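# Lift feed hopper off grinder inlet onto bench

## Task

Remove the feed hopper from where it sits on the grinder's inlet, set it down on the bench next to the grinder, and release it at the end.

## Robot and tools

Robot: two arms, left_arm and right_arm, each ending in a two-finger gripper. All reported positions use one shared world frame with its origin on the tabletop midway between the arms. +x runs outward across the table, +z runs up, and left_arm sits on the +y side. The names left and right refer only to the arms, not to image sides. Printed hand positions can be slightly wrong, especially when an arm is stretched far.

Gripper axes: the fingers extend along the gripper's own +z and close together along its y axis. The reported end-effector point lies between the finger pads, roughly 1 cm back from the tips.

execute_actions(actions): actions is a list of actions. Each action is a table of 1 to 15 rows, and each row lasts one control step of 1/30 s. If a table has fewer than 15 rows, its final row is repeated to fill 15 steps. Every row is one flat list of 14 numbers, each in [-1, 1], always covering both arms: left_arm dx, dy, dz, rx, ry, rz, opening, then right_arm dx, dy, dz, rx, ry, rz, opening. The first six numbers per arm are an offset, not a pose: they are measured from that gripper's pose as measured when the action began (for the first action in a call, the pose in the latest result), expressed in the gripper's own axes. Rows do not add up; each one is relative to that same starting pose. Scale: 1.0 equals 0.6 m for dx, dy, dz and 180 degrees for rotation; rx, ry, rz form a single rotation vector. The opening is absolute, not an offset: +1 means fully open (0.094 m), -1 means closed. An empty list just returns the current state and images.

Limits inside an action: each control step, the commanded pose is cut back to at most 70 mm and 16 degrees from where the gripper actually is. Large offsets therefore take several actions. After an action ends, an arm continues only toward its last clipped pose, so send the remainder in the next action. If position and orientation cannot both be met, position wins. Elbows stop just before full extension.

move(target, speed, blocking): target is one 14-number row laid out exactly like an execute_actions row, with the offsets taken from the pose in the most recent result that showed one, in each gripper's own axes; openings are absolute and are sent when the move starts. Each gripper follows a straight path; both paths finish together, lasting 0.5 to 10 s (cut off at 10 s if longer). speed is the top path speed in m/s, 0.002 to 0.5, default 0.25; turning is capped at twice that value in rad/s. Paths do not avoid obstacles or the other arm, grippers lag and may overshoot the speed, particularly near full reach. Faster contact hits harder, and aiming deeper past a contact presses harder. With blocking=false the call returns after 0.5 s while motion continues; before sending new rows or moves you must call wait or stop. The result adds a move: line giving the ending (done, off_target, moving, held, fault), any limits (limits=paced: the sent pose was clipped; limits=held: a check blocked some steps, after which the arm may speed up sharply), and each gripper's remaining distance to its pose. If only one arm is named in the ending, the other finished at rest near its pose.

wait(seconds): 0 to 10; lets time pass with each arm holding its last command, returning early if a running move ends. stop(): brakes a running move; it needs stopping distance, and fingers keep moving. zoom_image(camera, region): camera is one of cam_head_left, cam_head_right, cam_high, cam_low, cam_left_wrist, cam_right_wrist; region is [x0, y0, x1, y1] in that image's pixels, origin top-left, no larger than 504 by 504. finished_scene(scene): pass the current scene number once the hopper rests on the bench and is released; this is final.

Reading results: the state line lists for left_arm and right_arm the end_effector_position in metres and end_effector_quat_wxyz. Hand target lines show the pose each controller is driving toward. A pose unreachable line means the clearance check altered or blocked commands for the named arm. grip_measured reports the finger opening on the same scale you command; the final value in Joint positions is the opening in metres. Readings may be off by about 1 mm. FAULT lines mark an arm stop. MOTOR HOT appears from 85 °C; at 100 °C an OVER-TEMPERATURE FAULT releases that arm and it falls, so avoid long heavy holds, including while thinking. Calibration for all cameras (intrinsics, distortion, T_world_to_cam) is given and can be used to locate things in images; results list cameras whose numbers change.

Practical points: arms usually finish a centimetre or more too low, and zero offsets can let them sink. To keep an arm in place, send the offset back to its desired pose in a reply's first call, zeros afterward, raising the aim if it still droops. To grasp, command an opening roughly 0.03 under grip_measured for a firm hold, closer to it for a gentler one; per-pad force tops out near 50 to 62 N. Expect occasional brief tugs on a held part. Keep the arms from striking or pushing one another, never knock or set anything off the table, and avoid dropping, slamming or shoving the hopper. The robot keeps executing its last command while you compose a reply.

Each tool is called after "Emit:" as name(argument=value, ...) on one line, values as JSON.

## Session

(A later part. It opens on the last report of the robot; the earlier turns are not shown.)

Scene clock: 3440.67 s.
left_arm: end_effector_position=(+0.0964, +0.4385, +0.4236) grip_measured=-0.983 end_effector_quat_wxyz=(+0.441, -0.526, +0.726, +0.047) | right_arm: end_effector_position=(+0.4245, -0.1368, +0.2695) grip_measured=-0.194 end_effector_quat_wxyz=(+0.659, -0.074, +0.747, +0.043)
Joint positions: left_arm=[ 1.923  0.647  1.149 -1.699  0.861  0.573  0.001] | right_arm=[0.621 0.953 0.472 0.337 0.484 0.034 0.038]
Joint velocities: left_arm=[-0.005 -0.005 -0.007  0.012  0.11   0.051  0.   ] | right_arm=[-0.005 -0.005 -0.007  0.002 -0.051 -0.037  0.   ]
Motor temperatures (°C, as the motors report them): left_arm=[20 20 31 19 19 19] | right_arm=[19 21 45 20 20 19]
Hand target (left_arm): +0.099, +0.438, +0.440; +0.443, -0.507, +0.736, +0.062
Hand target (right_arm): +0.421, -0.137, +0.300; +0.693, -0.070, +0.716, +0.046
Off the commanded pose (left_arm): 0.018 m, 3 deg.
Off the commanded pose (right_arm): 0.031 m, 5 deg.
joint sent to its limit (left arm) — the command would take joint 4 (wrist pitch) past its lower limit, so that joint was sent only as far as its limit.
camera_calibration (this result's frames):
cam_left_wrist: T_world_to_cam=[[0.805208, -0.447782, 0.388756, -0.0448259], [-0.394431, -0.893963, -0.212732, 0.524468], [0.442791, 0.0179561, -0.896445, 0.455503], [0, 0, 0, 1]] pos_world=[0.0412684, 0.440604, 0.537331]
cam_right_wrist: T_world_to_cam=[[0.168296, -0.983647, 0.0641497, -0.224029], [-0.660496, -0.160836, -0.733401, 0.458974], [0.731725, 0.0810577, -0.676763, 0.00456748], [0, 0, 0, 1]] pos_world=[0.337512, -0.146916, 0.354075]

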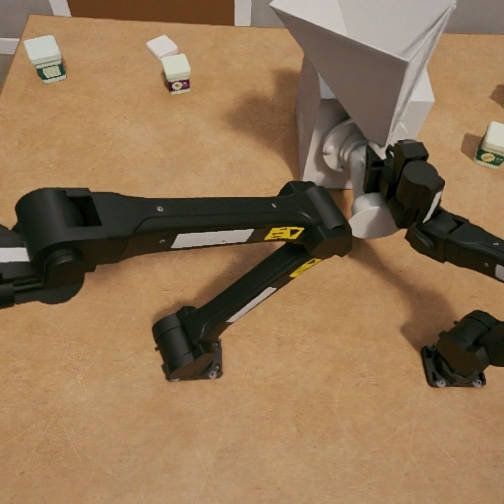

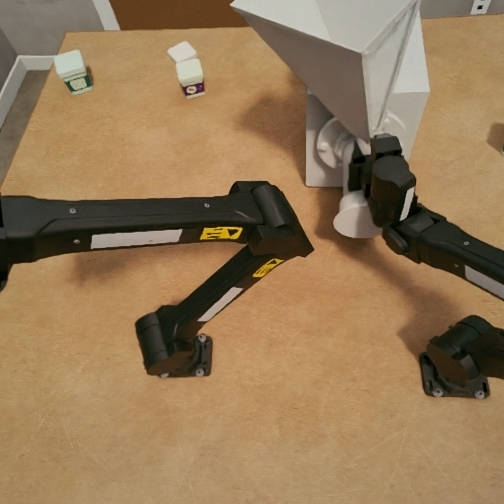

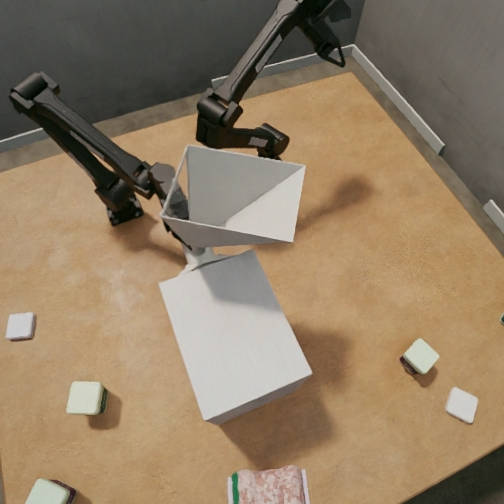

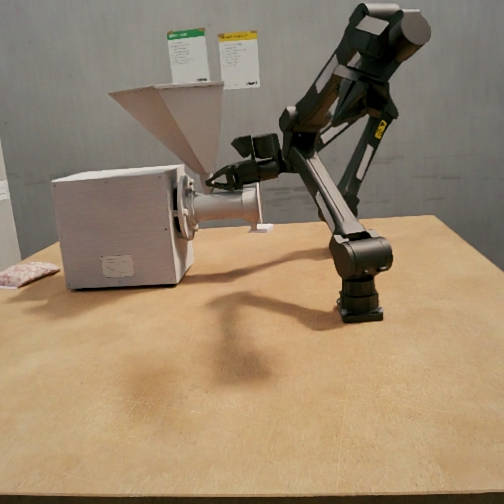

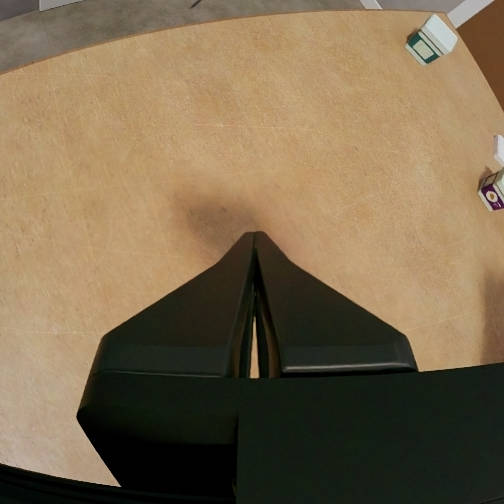

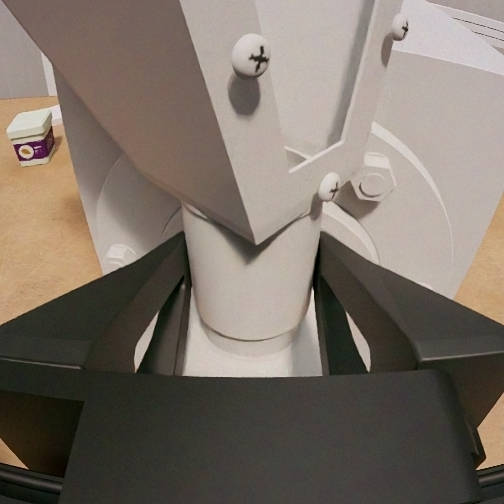

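Emit:
execute_actions(actions=[[[-0.0003,-0.0787,-0.0199,0.0393,0,0.0655,-1, -0.05,0,-0.012,0,-0.03,0,-0.4]],[[-0.0163,-0.0784,-0.0107,0.0393,0,0.0655,-1, -0.05,0,-0.012,0,-0.03,0,-0.4]],[[-0.0319,-0.074,-0.0012,0.0393,0,0.0655,-1, -0.05,0,-0.012,0,-0.03,0,-0.4]],[[-0.0465,-0.0656,0.0076,0.0393,0,0.0655,-1, -0.05,0,-0.012,0,-0.03,0,-0.4]]])

Scene clock: 3475.63 s.
left_arm: end_effector_position=(+0.2148, +0.3459, +0.4529) grip_measured=-0.983 end_effector_quat_wxyz=(+0.476, -0.146, +0.867, +0.006) | right_arm: end_effector_position=(+0.4245, -0.1368, +0.2695) grip_measured=-0.194 end_effector_quat_wxyz=(+0.659, -0.074, +0.747, +0.043)
Joint positions: left_arm=[ 1.184  0.55   1.166 -1.564  0.832  0.645  0.001] | right_arm=[0.621 0.953 0.472 0.337 0.484 0.034 0.038]
Joint velocities: left_arm=[-0.005 -0.015  0.002  0.012 -0.007 -0.11   0.   ] | right_arm=[-0.015  0.015 -0.012 -0.007 -0.051  0.007  0.   ]
Motor temperatures (°C, as the motors report them): left_arm=[20 20 32 19 20 19] | right_arm=[19 21 45 20 20 20]
Hand target (left_arm): +0.216, +0.345, +0.475; +0.488, -0.136, +0.862, +0.022
Hand target (right_arm): +0.421, -0.137, +0.300; +0.693, -0.070, +0.716, +0.046
Off the commanded pose (left_arm): 0.023 m, 3 deg.
Off the commanded pose (right_arm): 0.031 m, 5 deg.
camera_calibration (this result's frames):
cam_left_wrist: T_world_to_cam=[[0.255437, -0.959211, 0.121105, 0.223188], [-0.890175, -0.282213, -0.357693, 0.455107], [0.37728, -0.0164364, -0.925953, 0.470284], [0, 0, 0, 1]] pos_world=[0.170686, 0.350251, 0.571221]
cam_right_wrist: T_world_to_cam=[[0.168296, -0.983647, 0.0641497, -0.224029], [-0.660496, -0.160836, -0.733401, 0.458974], [0.731725, 0.0810577, -0.676763, 0.00456748], [0, 0, 0, 1]] pos_world=[0.337512, -0.146916, 0.354075]

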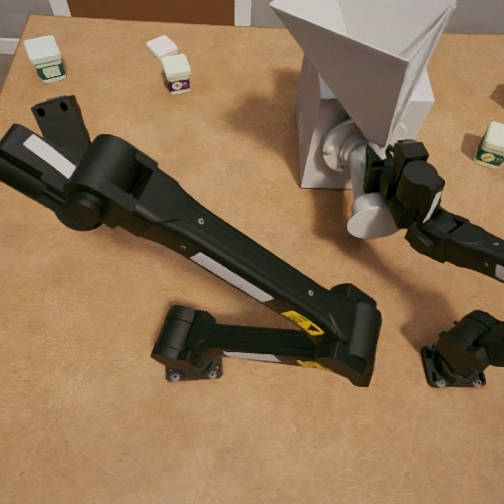

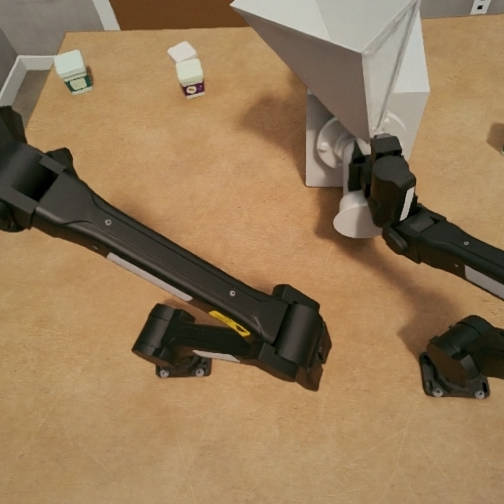

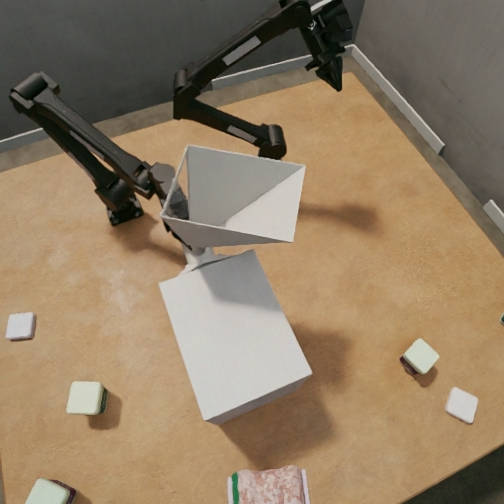

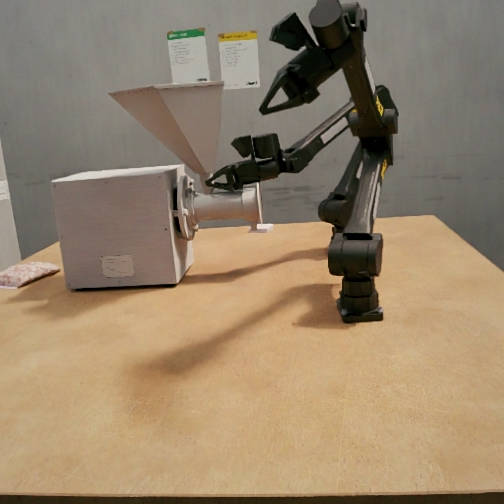

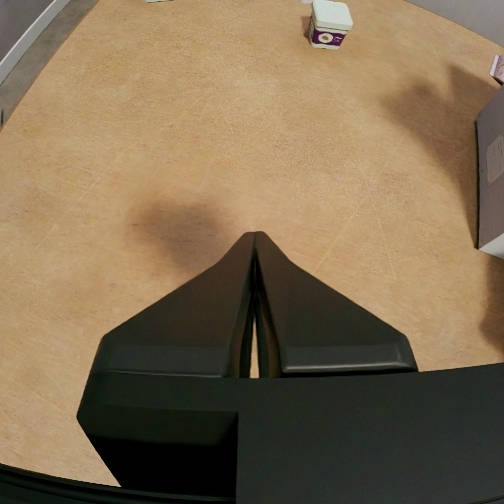

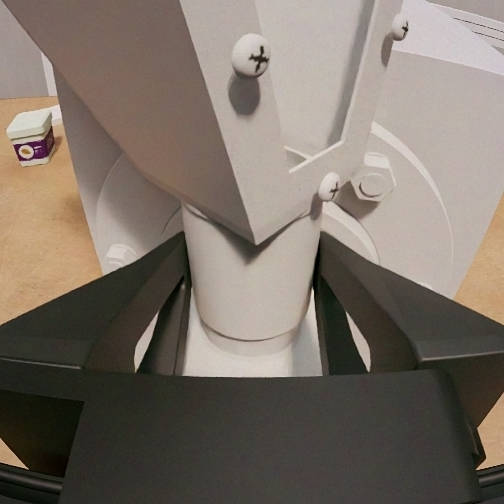

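Emit:
execute_actions(actions=[[[-0.0459,-0.0707,-0.0159,0.0278,0.0042,0.0285,-1, -0.05,0,-0.012,0,-0.03,0,-0.4]],[[-0.0518,-0.0675,-0.0105,0.0278,0.0042,0.0285,-1, -0.05,0,-0.012,0,-0.03,0,-0.4]],[[-0.0574,-0.063,-0.0057,0.0278,0.0042,0.0285,-1, -0.05,0,-0.012,0,-0.03,0,-0.4]],[[-0.0628,-0.058,-0.0011,0.0278,0.0042,0.0285,-1, -0.05,0,-0.012,0,-0.03,0,-0.4]],[[-0.0678,-0.052,0.0029,0.0278,0.0042,0.0285,-1, -0.05,0,-0.012,0,-0.03,0,-0.4]]])

Scene clock: 3512.50 s.
left_arm: end_effector_position=(+0.3062, +0.1909, +0.5082) grip_measured=-0.983 end_effector_quat_wxyz=(+0.361, +0.133, +0.913, -0.134) | right_arm: end_effector_position=(+0.4245, -0.1368, +0.2695) grip_measured=-0.194 end_effector_quat_wxyz=(+0.659, -0.074, +0.747, +0.043)
Joint positions: left_arm=[ 0.016  0.8    1.468 -1.542  0.408  0.233  0.001] | right_arm=[0.621 0.953 0.472 0.337 0.484 0.034 0.038]
Joint velocities: left_arm=[-0.005 -0.005 -0.002 -0.017 -0.066 -0.037 -0.001] | right_arm=[-0.005 -0.015  0.007 -0.017  0.051 -0.007 -0.   ]
Motor temperatures (°C, as the motors report them): left_arm=[20 20 33 19 19 19] | right_arm=[19 21 44 20 20 20]
Hand target (left_arm): +0.300, +0.189, +0.529; +0.382, +0.134, +0.905, -0.131
Hand target (right_arm): +0.421, -0.137, +0.300; +0.693, -0.070, +0.716, +0.046
Off the commanded pose (left_arm): 0.022 m, 3 deg.
Off the commanded pose (right_arm): 0.031 m, 5 deg.
camera_calibration (this result's frames):
cam_left_wrist: T_world_to_cam=[[-0.345104, -0.92796, 0.140692, 0.212465], [-0.933055, 0.322983, -0.1584, 0.308841], [0.101547, -0.185938, -0.9773, 0.627342], [0, 0, 0, 1]] pos_world=[0.297783, 0.214055, 0.63213]
cam_right_wrist: T_world_to_cam=[[0.168296, -0.983647, 0.0641497, -0.224029], [-0.660496, -0.160836, -0.733401, 0.458974], [0.731725, 0.0810577, -0.676763, 0.00456748], [0, 0, 0, 1]] pos_world=[0.337512, -0.146916, 0.354075]

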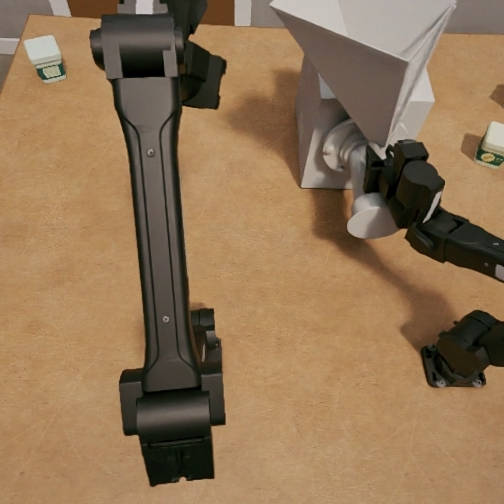

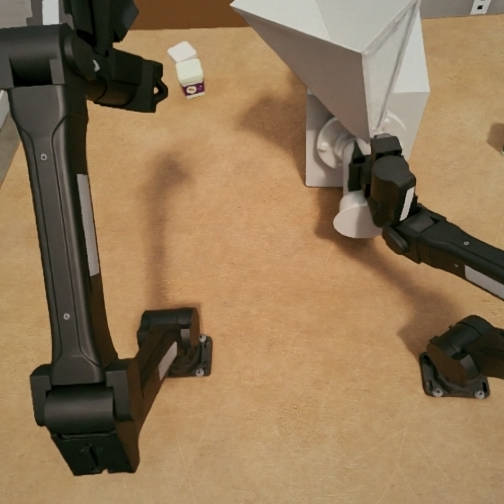

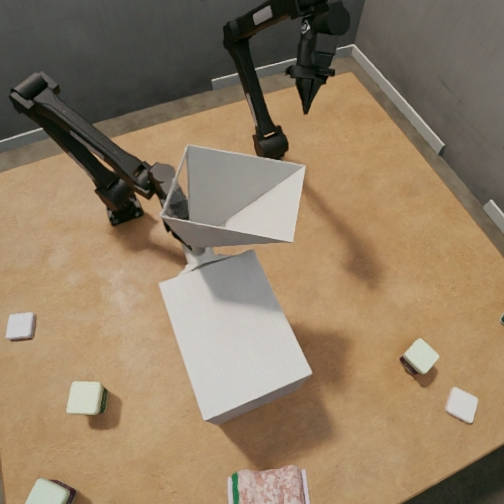

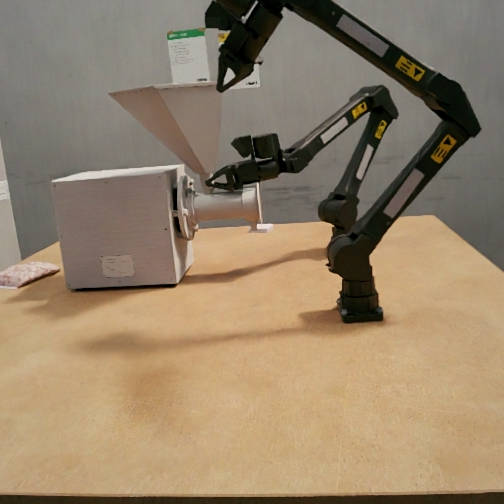

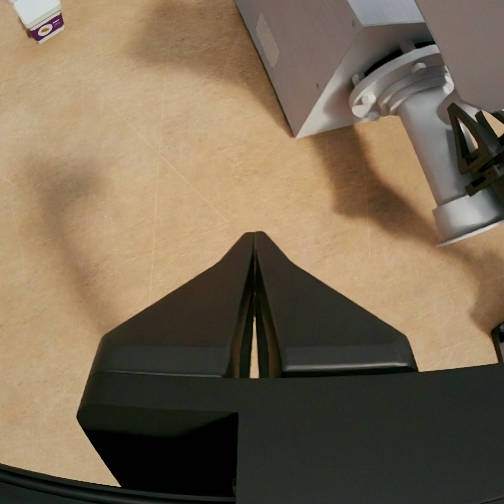

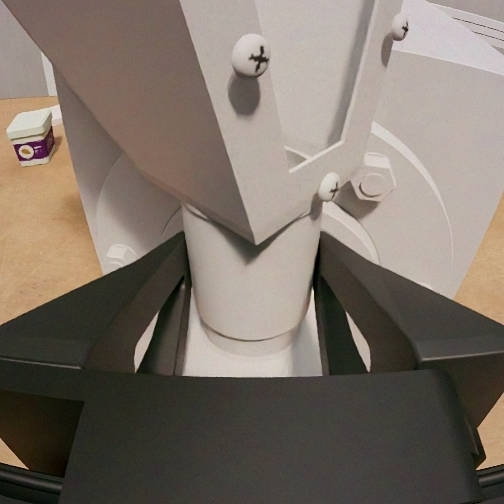

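Emit:
execute_actions(actions=[[[-0.0513,-0.0828,-0.0128,0.0037,-0.0075,0.0154,-1, -0.05,0,-0.012,0,-0.03,0,-0.4]],[[-0.0545,-0.0799,-0.0127,0.0037,-0.0075,0.0154,-1, -0.05,0,-0.012,0,-0.03,0,-0.4]],[[-0.0583,-0.0771,-0.0124,0.0037,-0.0075,0.0154,-1, -0.05,0,-0.012,0,-0.03,0,-0.4]]])

Scene clock: 3569.87 s.
left_arm: end_effector_position=(+0.3097, +0.0492, +0.5365) grip_measured=-0.983 end_effector_quat_wxyz=(+0.331, +0.225, +0.910, -0.110) | right_arm: end_effector_position=(+0.4245, -0.1368, +0.2695) grip_measured=-0.194 end_effector_quat_wxyz=(+0.659, -0.074, +0.747, +0.043)
Joint positions: left_arm=[-0.717  0.977  1.658 -1.542 -0.05  -0.135  0.001] | right_arm=[0.621 0.953 0.472 0.337 0.484 0.034 0.038]
Joint velocities: left_arm=[-0.005 -0.005 -0.027 -0.042 -0.007  0.037 -0.001] | right_arm=[-0.005 -0.005 -0.007 -0.007  0.007 -0.022  0.   ]
Motor temperatures (°C, as the motors report them): left_arm=[20 20 32 19 19 19] | right_arm=[19 21 44 21 20 20]
Hand target (left_arm): +0.304, +0.054, +0.559; +0.351, +0.215, +0.904, -0.120
Hand target (right_arm): +0.421, -0.137, +0.300; +0.693, -0.070, +0.716, +0.046
Off the commanded pose (left_arm): 0.024 m, 3 deg.
Off the commanded pose (right_arm): 0.031 m, 5 deg.
camera_calibration (this result's frames):
cam_left_wrist: T_world_to_cam=[[-0.487447, -0.872068, 0.0435127, 0.171646], [-0.871168, 0.482376, -0.0915398, 0.299463], [0.0588394, -0.0825277, -0.99485, 0.645851], [0, 0, 0, 1]] pos_world=[0.306549, 0.0585341, 0.662469]
cam_right_wrist: T_world_to_cam=[[0.168296, -0.983647, 0.0641497, -0.224029], [-0.660496, -0.160836, -0.733401, 0.458974], [0.731725, 0.0810577, -0.676763, 0.00456748], [0, 0, 0, 1]] pos_world=[0.337512, -0.146916, 0.354075]

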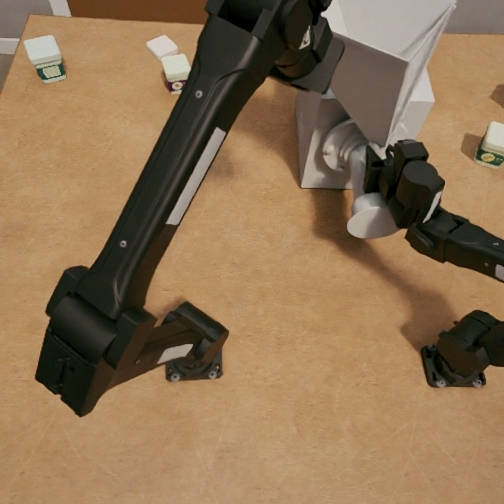

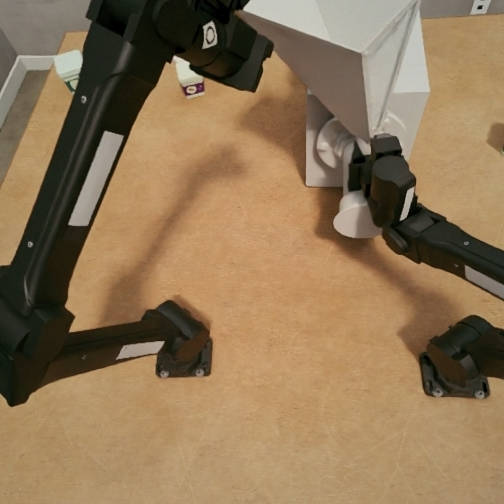

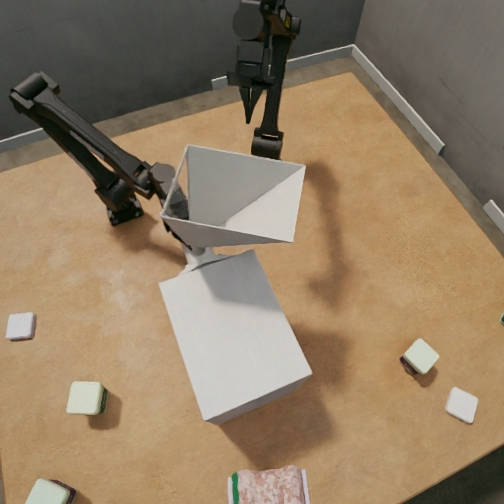

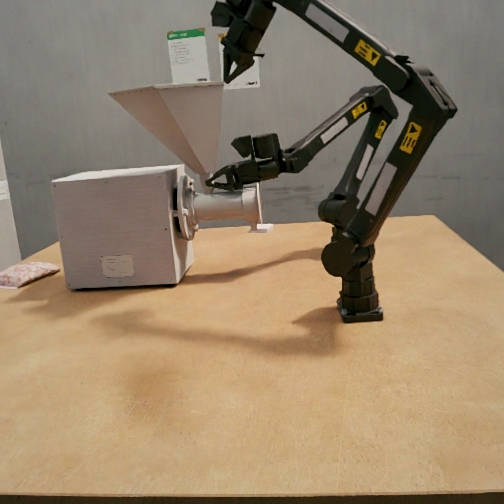

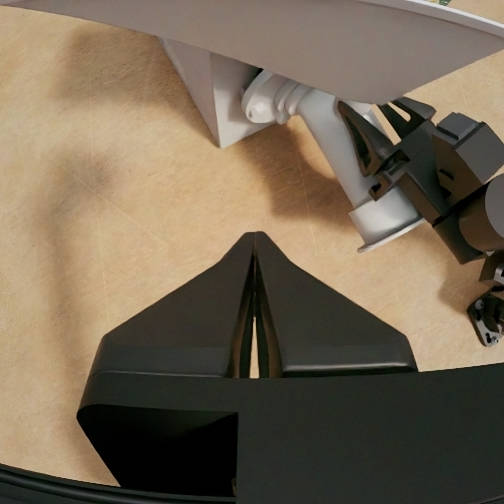

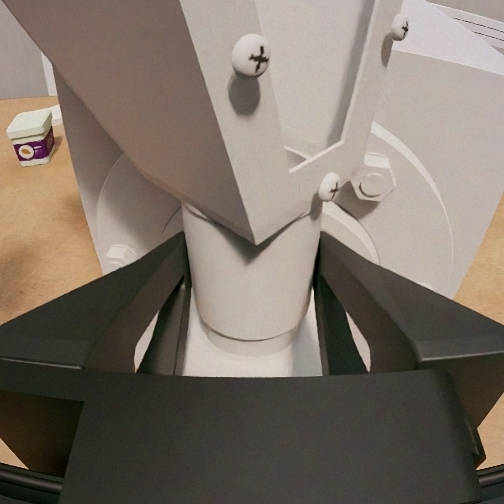

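Emit:
execute_actions(actions=[[[-0.068,-0.0749,-0.0183,0.0036,-0.011,0.0042,-1, -0.05,0,-0.012,0,-0.03,0,-0.4]],[[-0.068,-0.0749,-0.0183,0.0036,-0.011,0.0042,-1, -0.05,0,-0.012,0,-0.03,0,-0.4]]])

Scene clock: 3586.33 s.
left_arm: end_effector_position=(+0.3167, -0.0618, +0.5627) grip_measured=-0.983 end_effector_quat_wxyz=(+0.323, +0.262, +0.904, -0.097) | right_arm: end_effector_position=(+0.4245, -0.1368, +0.2695) grip_measured=-0.194 end_effector_quat_wxyz=(+0.659, -0.074, +0.747, +0.043)
Joint positions: left_arm=[-1.     1.23   1.923 -1.607 -0.219 -0.284  0.001] | right_arm=[0.621 0.953 0.472 0.337 0.484 0.034 0.038]
Joint velocities: left_arm=[-0.015 -0.024  0.007  0.002 -0.007  0.007  0.001] | right_arm=[-0.005 -0.005  0.017  0.007 -0.051 -0.007 -0.   ]
Motor temperatures (°C, as the motors report them): left_arm=[20 20 33 19 19 19] | right_arm=[19 21 44 21 20 20]
Hand target (left_arm): +0.312, -0.054, +0.586; +0.341, +0.249, +0.899, -0.112
Hand target (right_arm): +0.421, -0.137, +0.300; +0.693, -0.070, +0.716, +0.046
Off the commanded pose (left_arm): 0.025 m, 3 deg.
Off the commanded pose (right_arm): 0.031 m, 5 deg.
camera_calibration (this result's frames):
cam_left_wrist: T_world_to_cam=[[-0.54156, -0.840662, -0.00095707, 0.121206], [-0.838634, 0.540332, -0.0688006, 0.342015], [0.0583552, -0.036457, -0.99763, 0.666909], [0, 0, 0, 1]] pos_world=[0.313548, -0.0585946, 0.688975]
cam_right_wrist: T_world_to_cam=[[0.168296, -0.983647, 0.0641497, -0.224029], [-0.660496, -0.160836, -0.733401, 0.458974], [0.731725, 0.0810577, -0.676763, 0.00456748], [0, 0, 0, 1]] pos_world=[0.337512, -0.146916, 0.354075]

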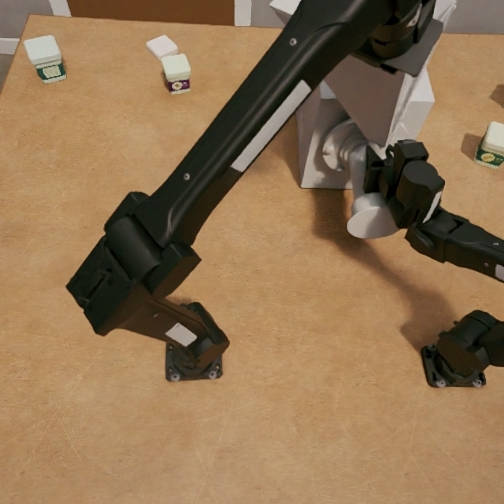

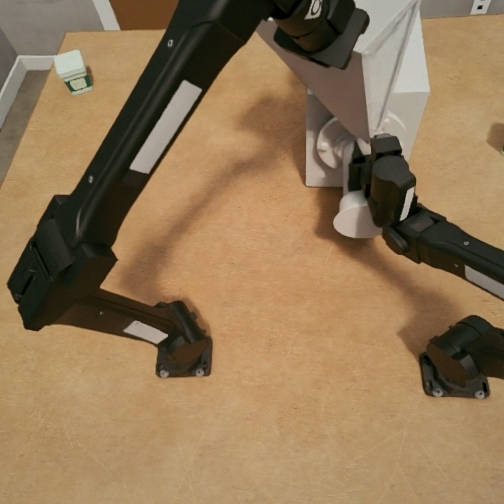

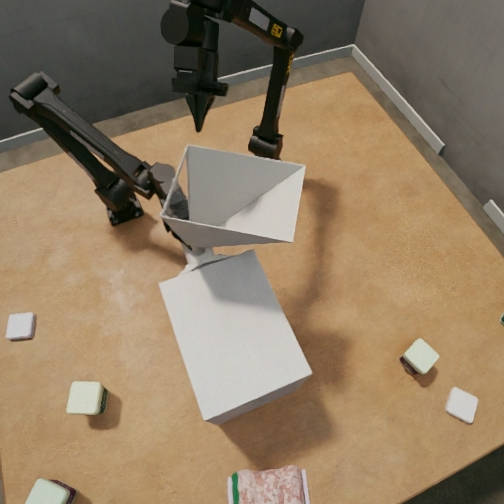

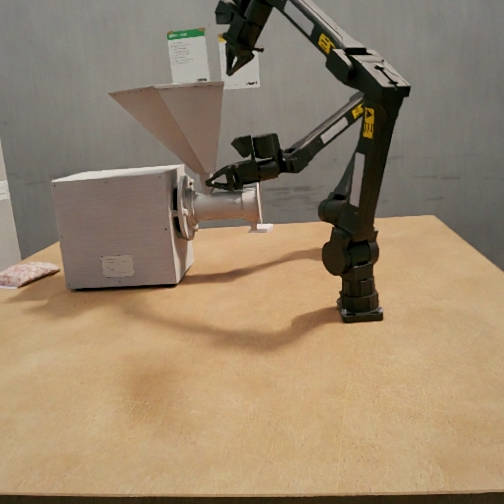

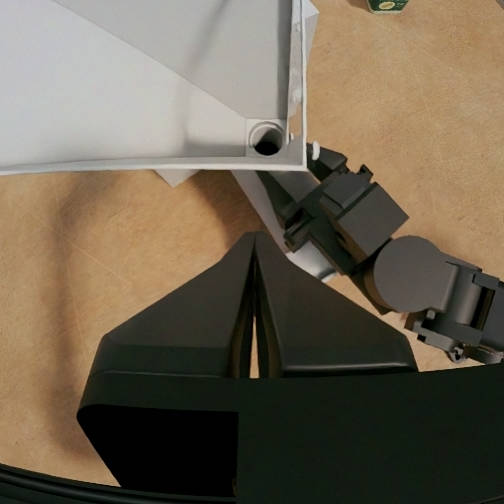

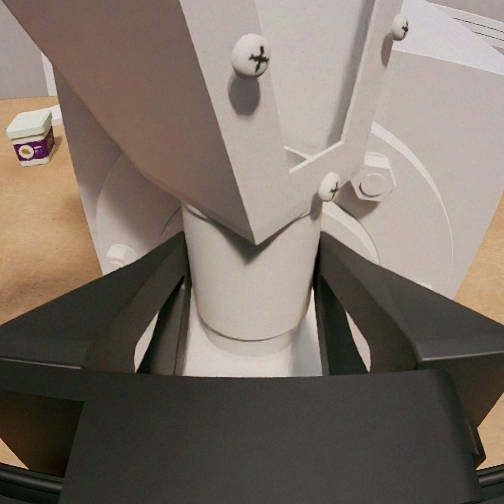

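Emit:
execute_actions(actions=[[[-0.0723,-0.025,-0.0091,0,-0.011,0,-1, -0.05,0,-0.012,0,-0.03,0,-0.4]]])

Scene clock: 3613.47 s.
left_arm: end_effector_position=(+0.3423, -0.0936, +0.5713) grip_measured=-0.983 end_effector_quat_wxyz=(+0.320, +0.261, +0.906, -0.086) | right_arm: end_effector_position=(+0.4245, -0.1368, +0.2695) grip_measured=-0.194 end_effector_quat_wxyz=(+0.659, -0.074, +0.747, +0.043)
Joint positions: left_arm=[-1.004  1.358  2.071 -1.644 -0.236 -0.287  0.001] | right_arm=[0.621 0.953 0.472 0.337 0.484 0.034 0.038]
Joint velocities: left_arm=[-0.005  0.005 -0.022  0.012 -0.037 -0.081  0.001] | right_arm=[-0.005 -0.005 -0.012 -0.007 -0.007 -0.051 -0.   ]
Motor temperatures (°C, as the motors report them): left_arm=[20 20 32 19 19 19] | right_arm=[19 21 43 21 20 20]
Hand target (left_arm): +0.333, -0.090, +0.594; +0.338, +0.260, +0.899, -0.102
Hand target (right_arm): +0.421, -0.137, +0.300; +0.693, -0.070, +0.716, +0.046
Off the commanded pose (left_arm): 0.025 m, 3 deg.
Off the commanded pose (right_arm): 0.031 m, 5 deg.
camera_calibration (this result's frames):
cam_left_wrist: T_world_to_cam=[[-0.534044, -0.845268, -0.0178536, 0.114955], [-0.843454, 0.534112, -0.0575303, 0.375891], [0.0581644, -0.015665, -0.998184, 0.675154], [0, 0, 0, 1]] pos_world=[0.339168, -0.0930237, 0.697605]
cam_right_wrist: T_world_to_cam=[[0.168296, -0.983647, 0.0641497, -0.224029], [-0.660496, -0.160836, -0.733401, 0.458974], [0.731725, 0.0810577, -0.676763, 0.00456748], [0, 0, 0, 1]] pos_world=[0.337512, -0.146916, 0.354075]

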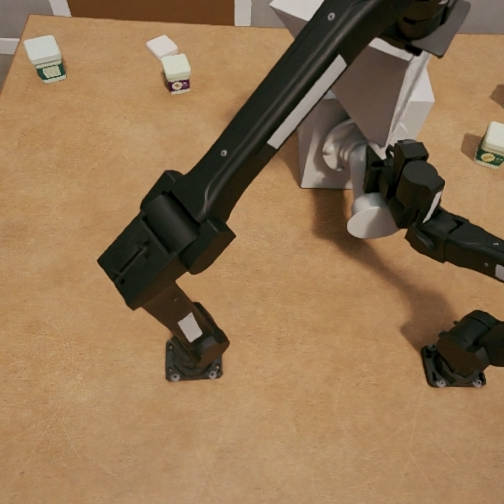

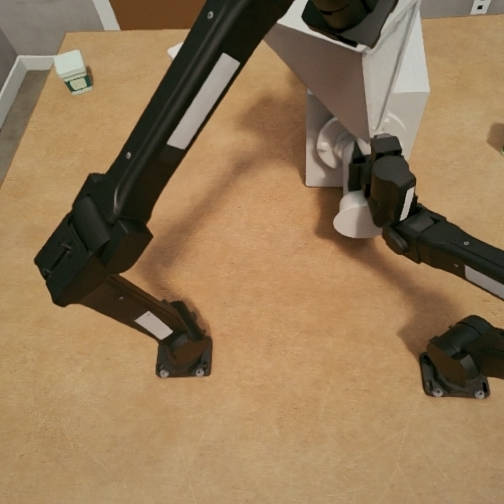

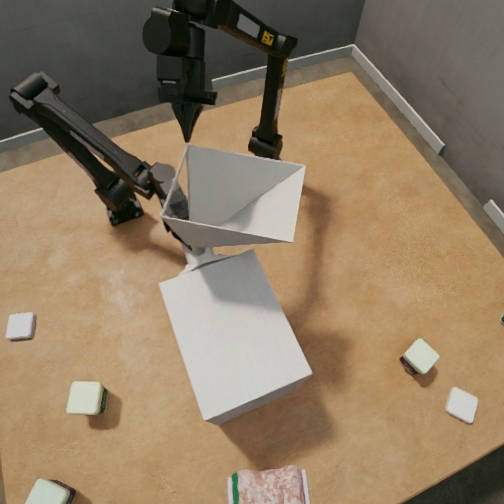

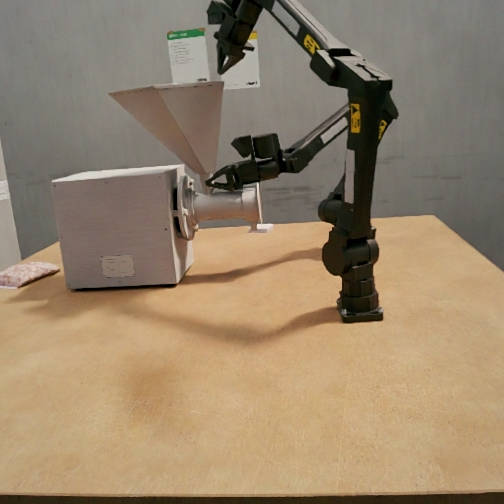

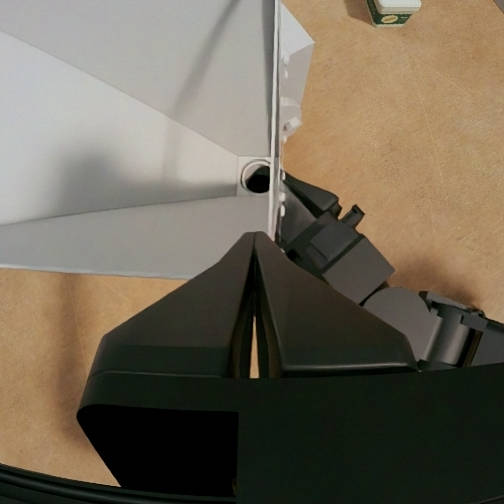

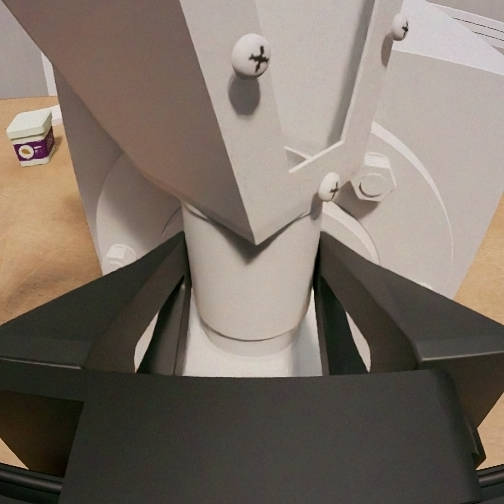

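Emit:
zoom_image(camera="cam_low", region=[100, 0, 340, 240])

Emit:
zoom_image(camera="cam_high", region=[100, 20, 340, 260])

Region (100, 0, 340, 240) of cam_low's 504x504 image, scaled by 2.100, with more detail than that image has.

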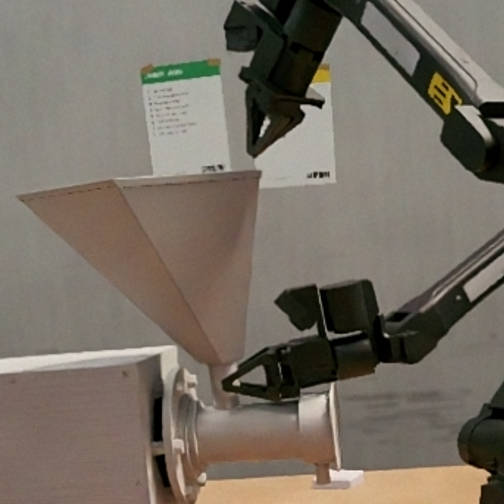

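Region (100, 20, 340, 260) of cam_high's 504x504 image, scaled by 2.100, with more detail than that image has.

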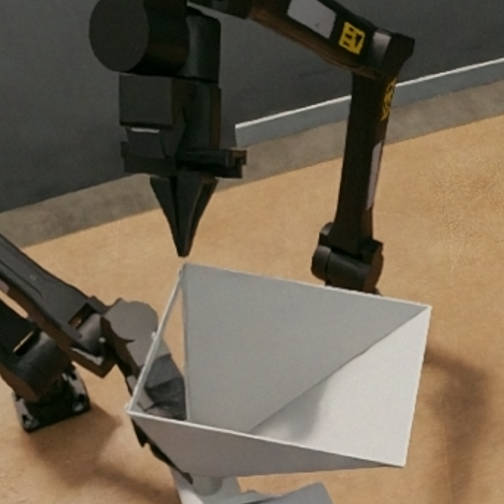

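Emit:
execute_actions(actions=[[[-0.046,-0.015,-0.012,0,-0.011,0,0.0, -0.05,0,-0.012,0,-0.03,0,-0.4]]])

Scene clock: 3634.10 s.
left_arm: end_effector_position=(+0.3582, -0.1111, +0.5733) grip_measured=-0.003 end_effector_quat_wxyz=(+0.320, +0.260, +0.908, -0.077) | right_arm: end_effector_position=(+0.4245, -0.1368, +0.2695) grip_measured=-0.194 end_effector_quat_wxyz=(+0.659, -0.074, +0.747, +0.043)
Joint positions: left_arm=[-1.005  1.433  2.157 -1.665 -0.251 -0.287  0.047] | right_arm=[0.621 0.953 0.472 0.337 0.484 0.034 0.038]
Joint velocities: left_arm=[-0.005 -0.015  0.007 -0.007 -0.022  0.037 -0.   ] | right_arm=[-0.005  0.015 -0.002 -0.002  0.007 -0.022 -0.   ]
Motor temperatures (°C, as the motors report them): left_arm=[20 21 32 19 19 19] | right_arm=[19 21 43 21 20 20]
Hand target (left_arm): +0.351, -0.110, +0.594; +0.336, +0.260, +0.901, -0.091
Hand target (right_arm): +0.421, -0.137, +0.300; +0.693, -0.070, +0.716, +0.046
Off the commanded pose (left_arm): 0.022 m, 3 deg.
Off the commanded pose (right_arm): 0.031 m, 5 deg.
camera_calibration (this result's frames):
cam_left_wrist: T_world_to_cam=[[-0.527013, -0.849232, -0.0325829, 0.114197], [-0.847654, 0.52802, -0.0517469, 0.396316], [0.0611495, 0.00034769, -0.998129, 0.676695], [0, 0, 0, 1]] pos_world=[0.354743, -0.112518, 0.699658]
cam_right_wrist: T_world_to_cam=[[0.168296, -0.983647, 0.0641497, -0.224029], [-0.660496, -0.160836, -0.733401, 0.458974], [0.731725, 0.0810577, -0.676763, 0.00456748], [0, 0, 0, 1]] pos_world=[0.337512, -0.146916, 0.354075]

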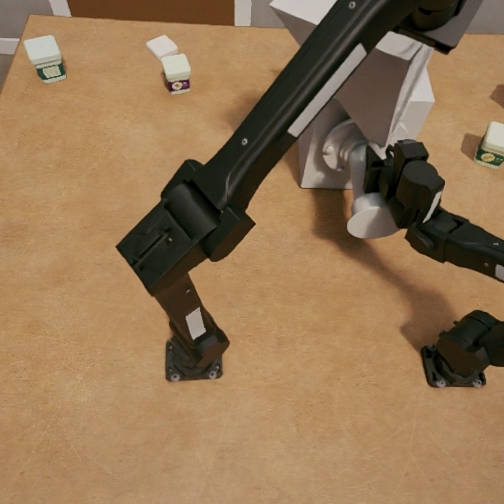

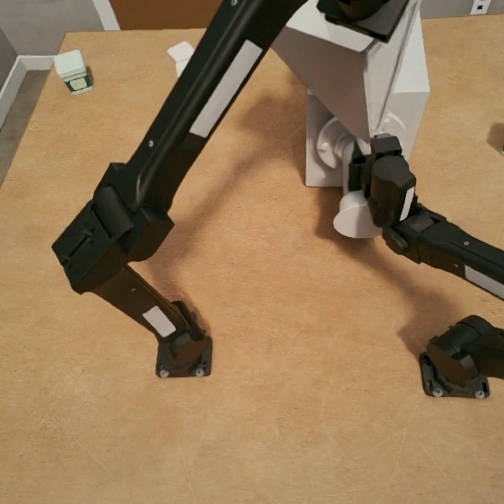

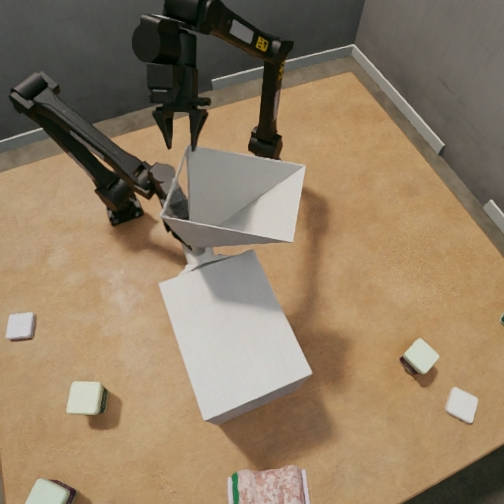

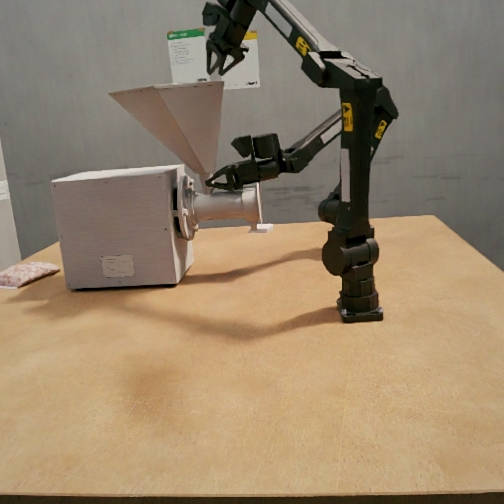

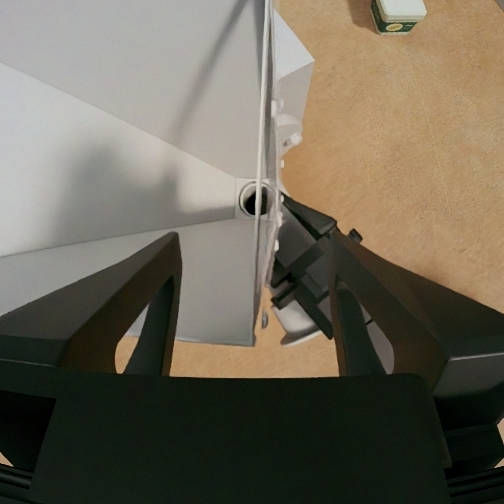

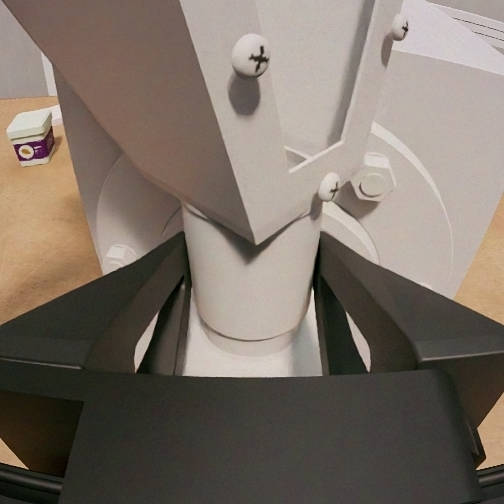

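Emit:
execute_actions(actions=[[[0.004,0,0.005,0,-0.011,0,0.0, -0.05,0,-0.012,0,-0.03,0,-0.4]]])

Scene clock: 3643.07 s.
left_arm: end_effector_position=(+0.3616, -0.1132, +0.5562) grip_measured=-0.003 end_effector_quat_wxyz=(+0.320, +0.260, +0.908, -0.072) | right_arm: end_effector_position=(+0.4245, -0.1368, +0.2695) grip_measured=-0.194 end_effector_quat_wxyz=(+0.659, -0.074, +0.747, +0.043)
Joint positions: left_arm=[-1.005  1.411  2.077 -1.615 -0.259 -0.287  0.047] | right_arm=[0.621 0.953 0.472 0.337 0.484 0.034 0.038]
Joint velocities: left_arm=[-0.024 -0.024 -0.022  0.002 -0.022  0.007 -0.001] | right_arm=[-0.015 -0.005 -0.002 -0.002 -0.066  0.007  0.   ]
Motor temperatures (°C, as the motors report them): left_arm=[20 21 32 19 19 19] | right_arm=[19 21 43 21 20 20]
Hand target (left_arm): +0.358, -0.111, +0.569; +0.335, +0.259, +0.902, -0.082
Hand target (right_arm): +0.421, -0.137, +0.300; +0.693, -0.070, +0.716, +0.046
Off the commanded pose (left_arm): 0.014 m, 2 deg.
Off the commanded pose (right_arm): 0.031 m, 5 deg.
camera_calibration (this result's frames):
cam_left_wrist: T_world_to_cam=[[-0.522586, -0.851566, -0.0417068, 0.11687], [-0.850279, 0.524144, -0.047944, 0.397789], [0.0626878, 0.0104076, -0.997979, 0.659943], [0, 0, 0, 1]] pos_world=[0.357936, -0.115844, 0.682555]
cam_right_wrist: T_world_to_cam=[[0.168296, -0.983647, 0.0641497, -0.224029], [-0.660496, -0.160836, -0.733401, 0.458974], [0.731725, 0.0810577, -0.676763, 0.00456748], [0, 0, 0, 1]] pos_world=[0.337512, -0.146916, 0.354075]

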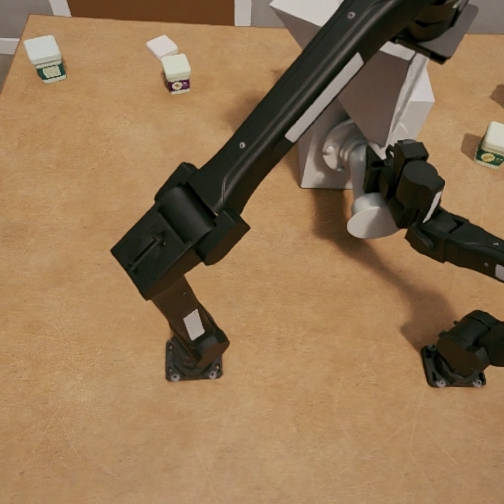

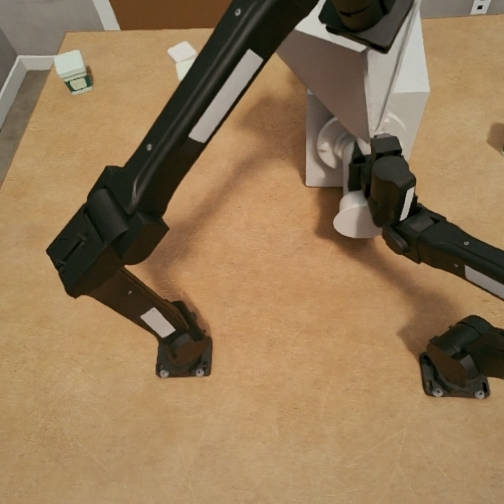

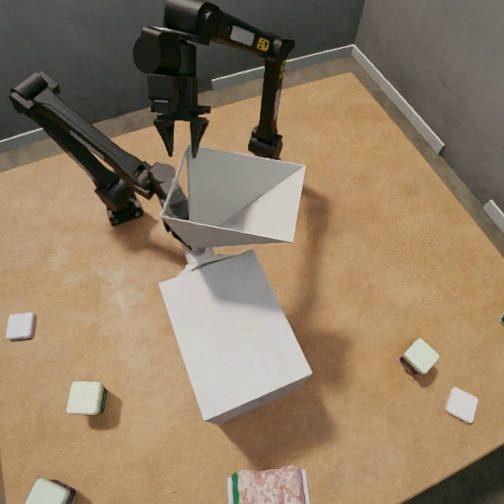

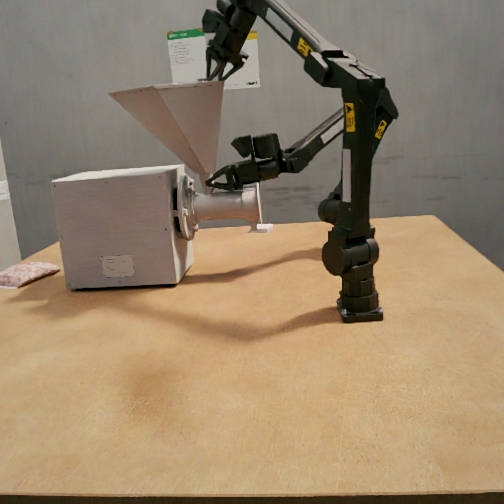

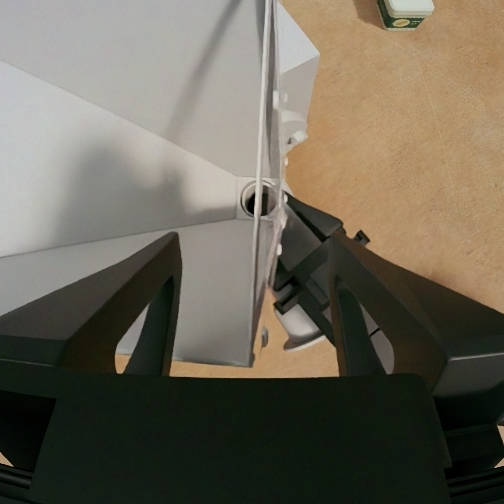

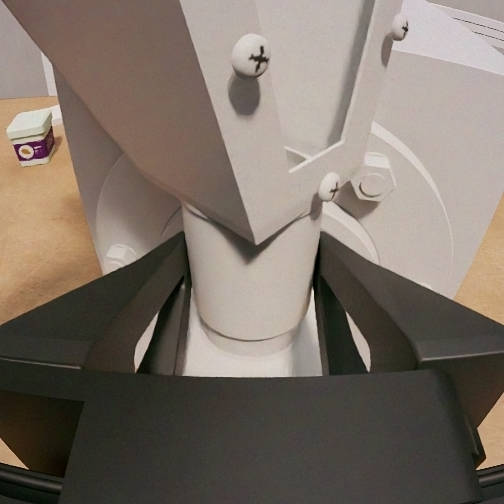

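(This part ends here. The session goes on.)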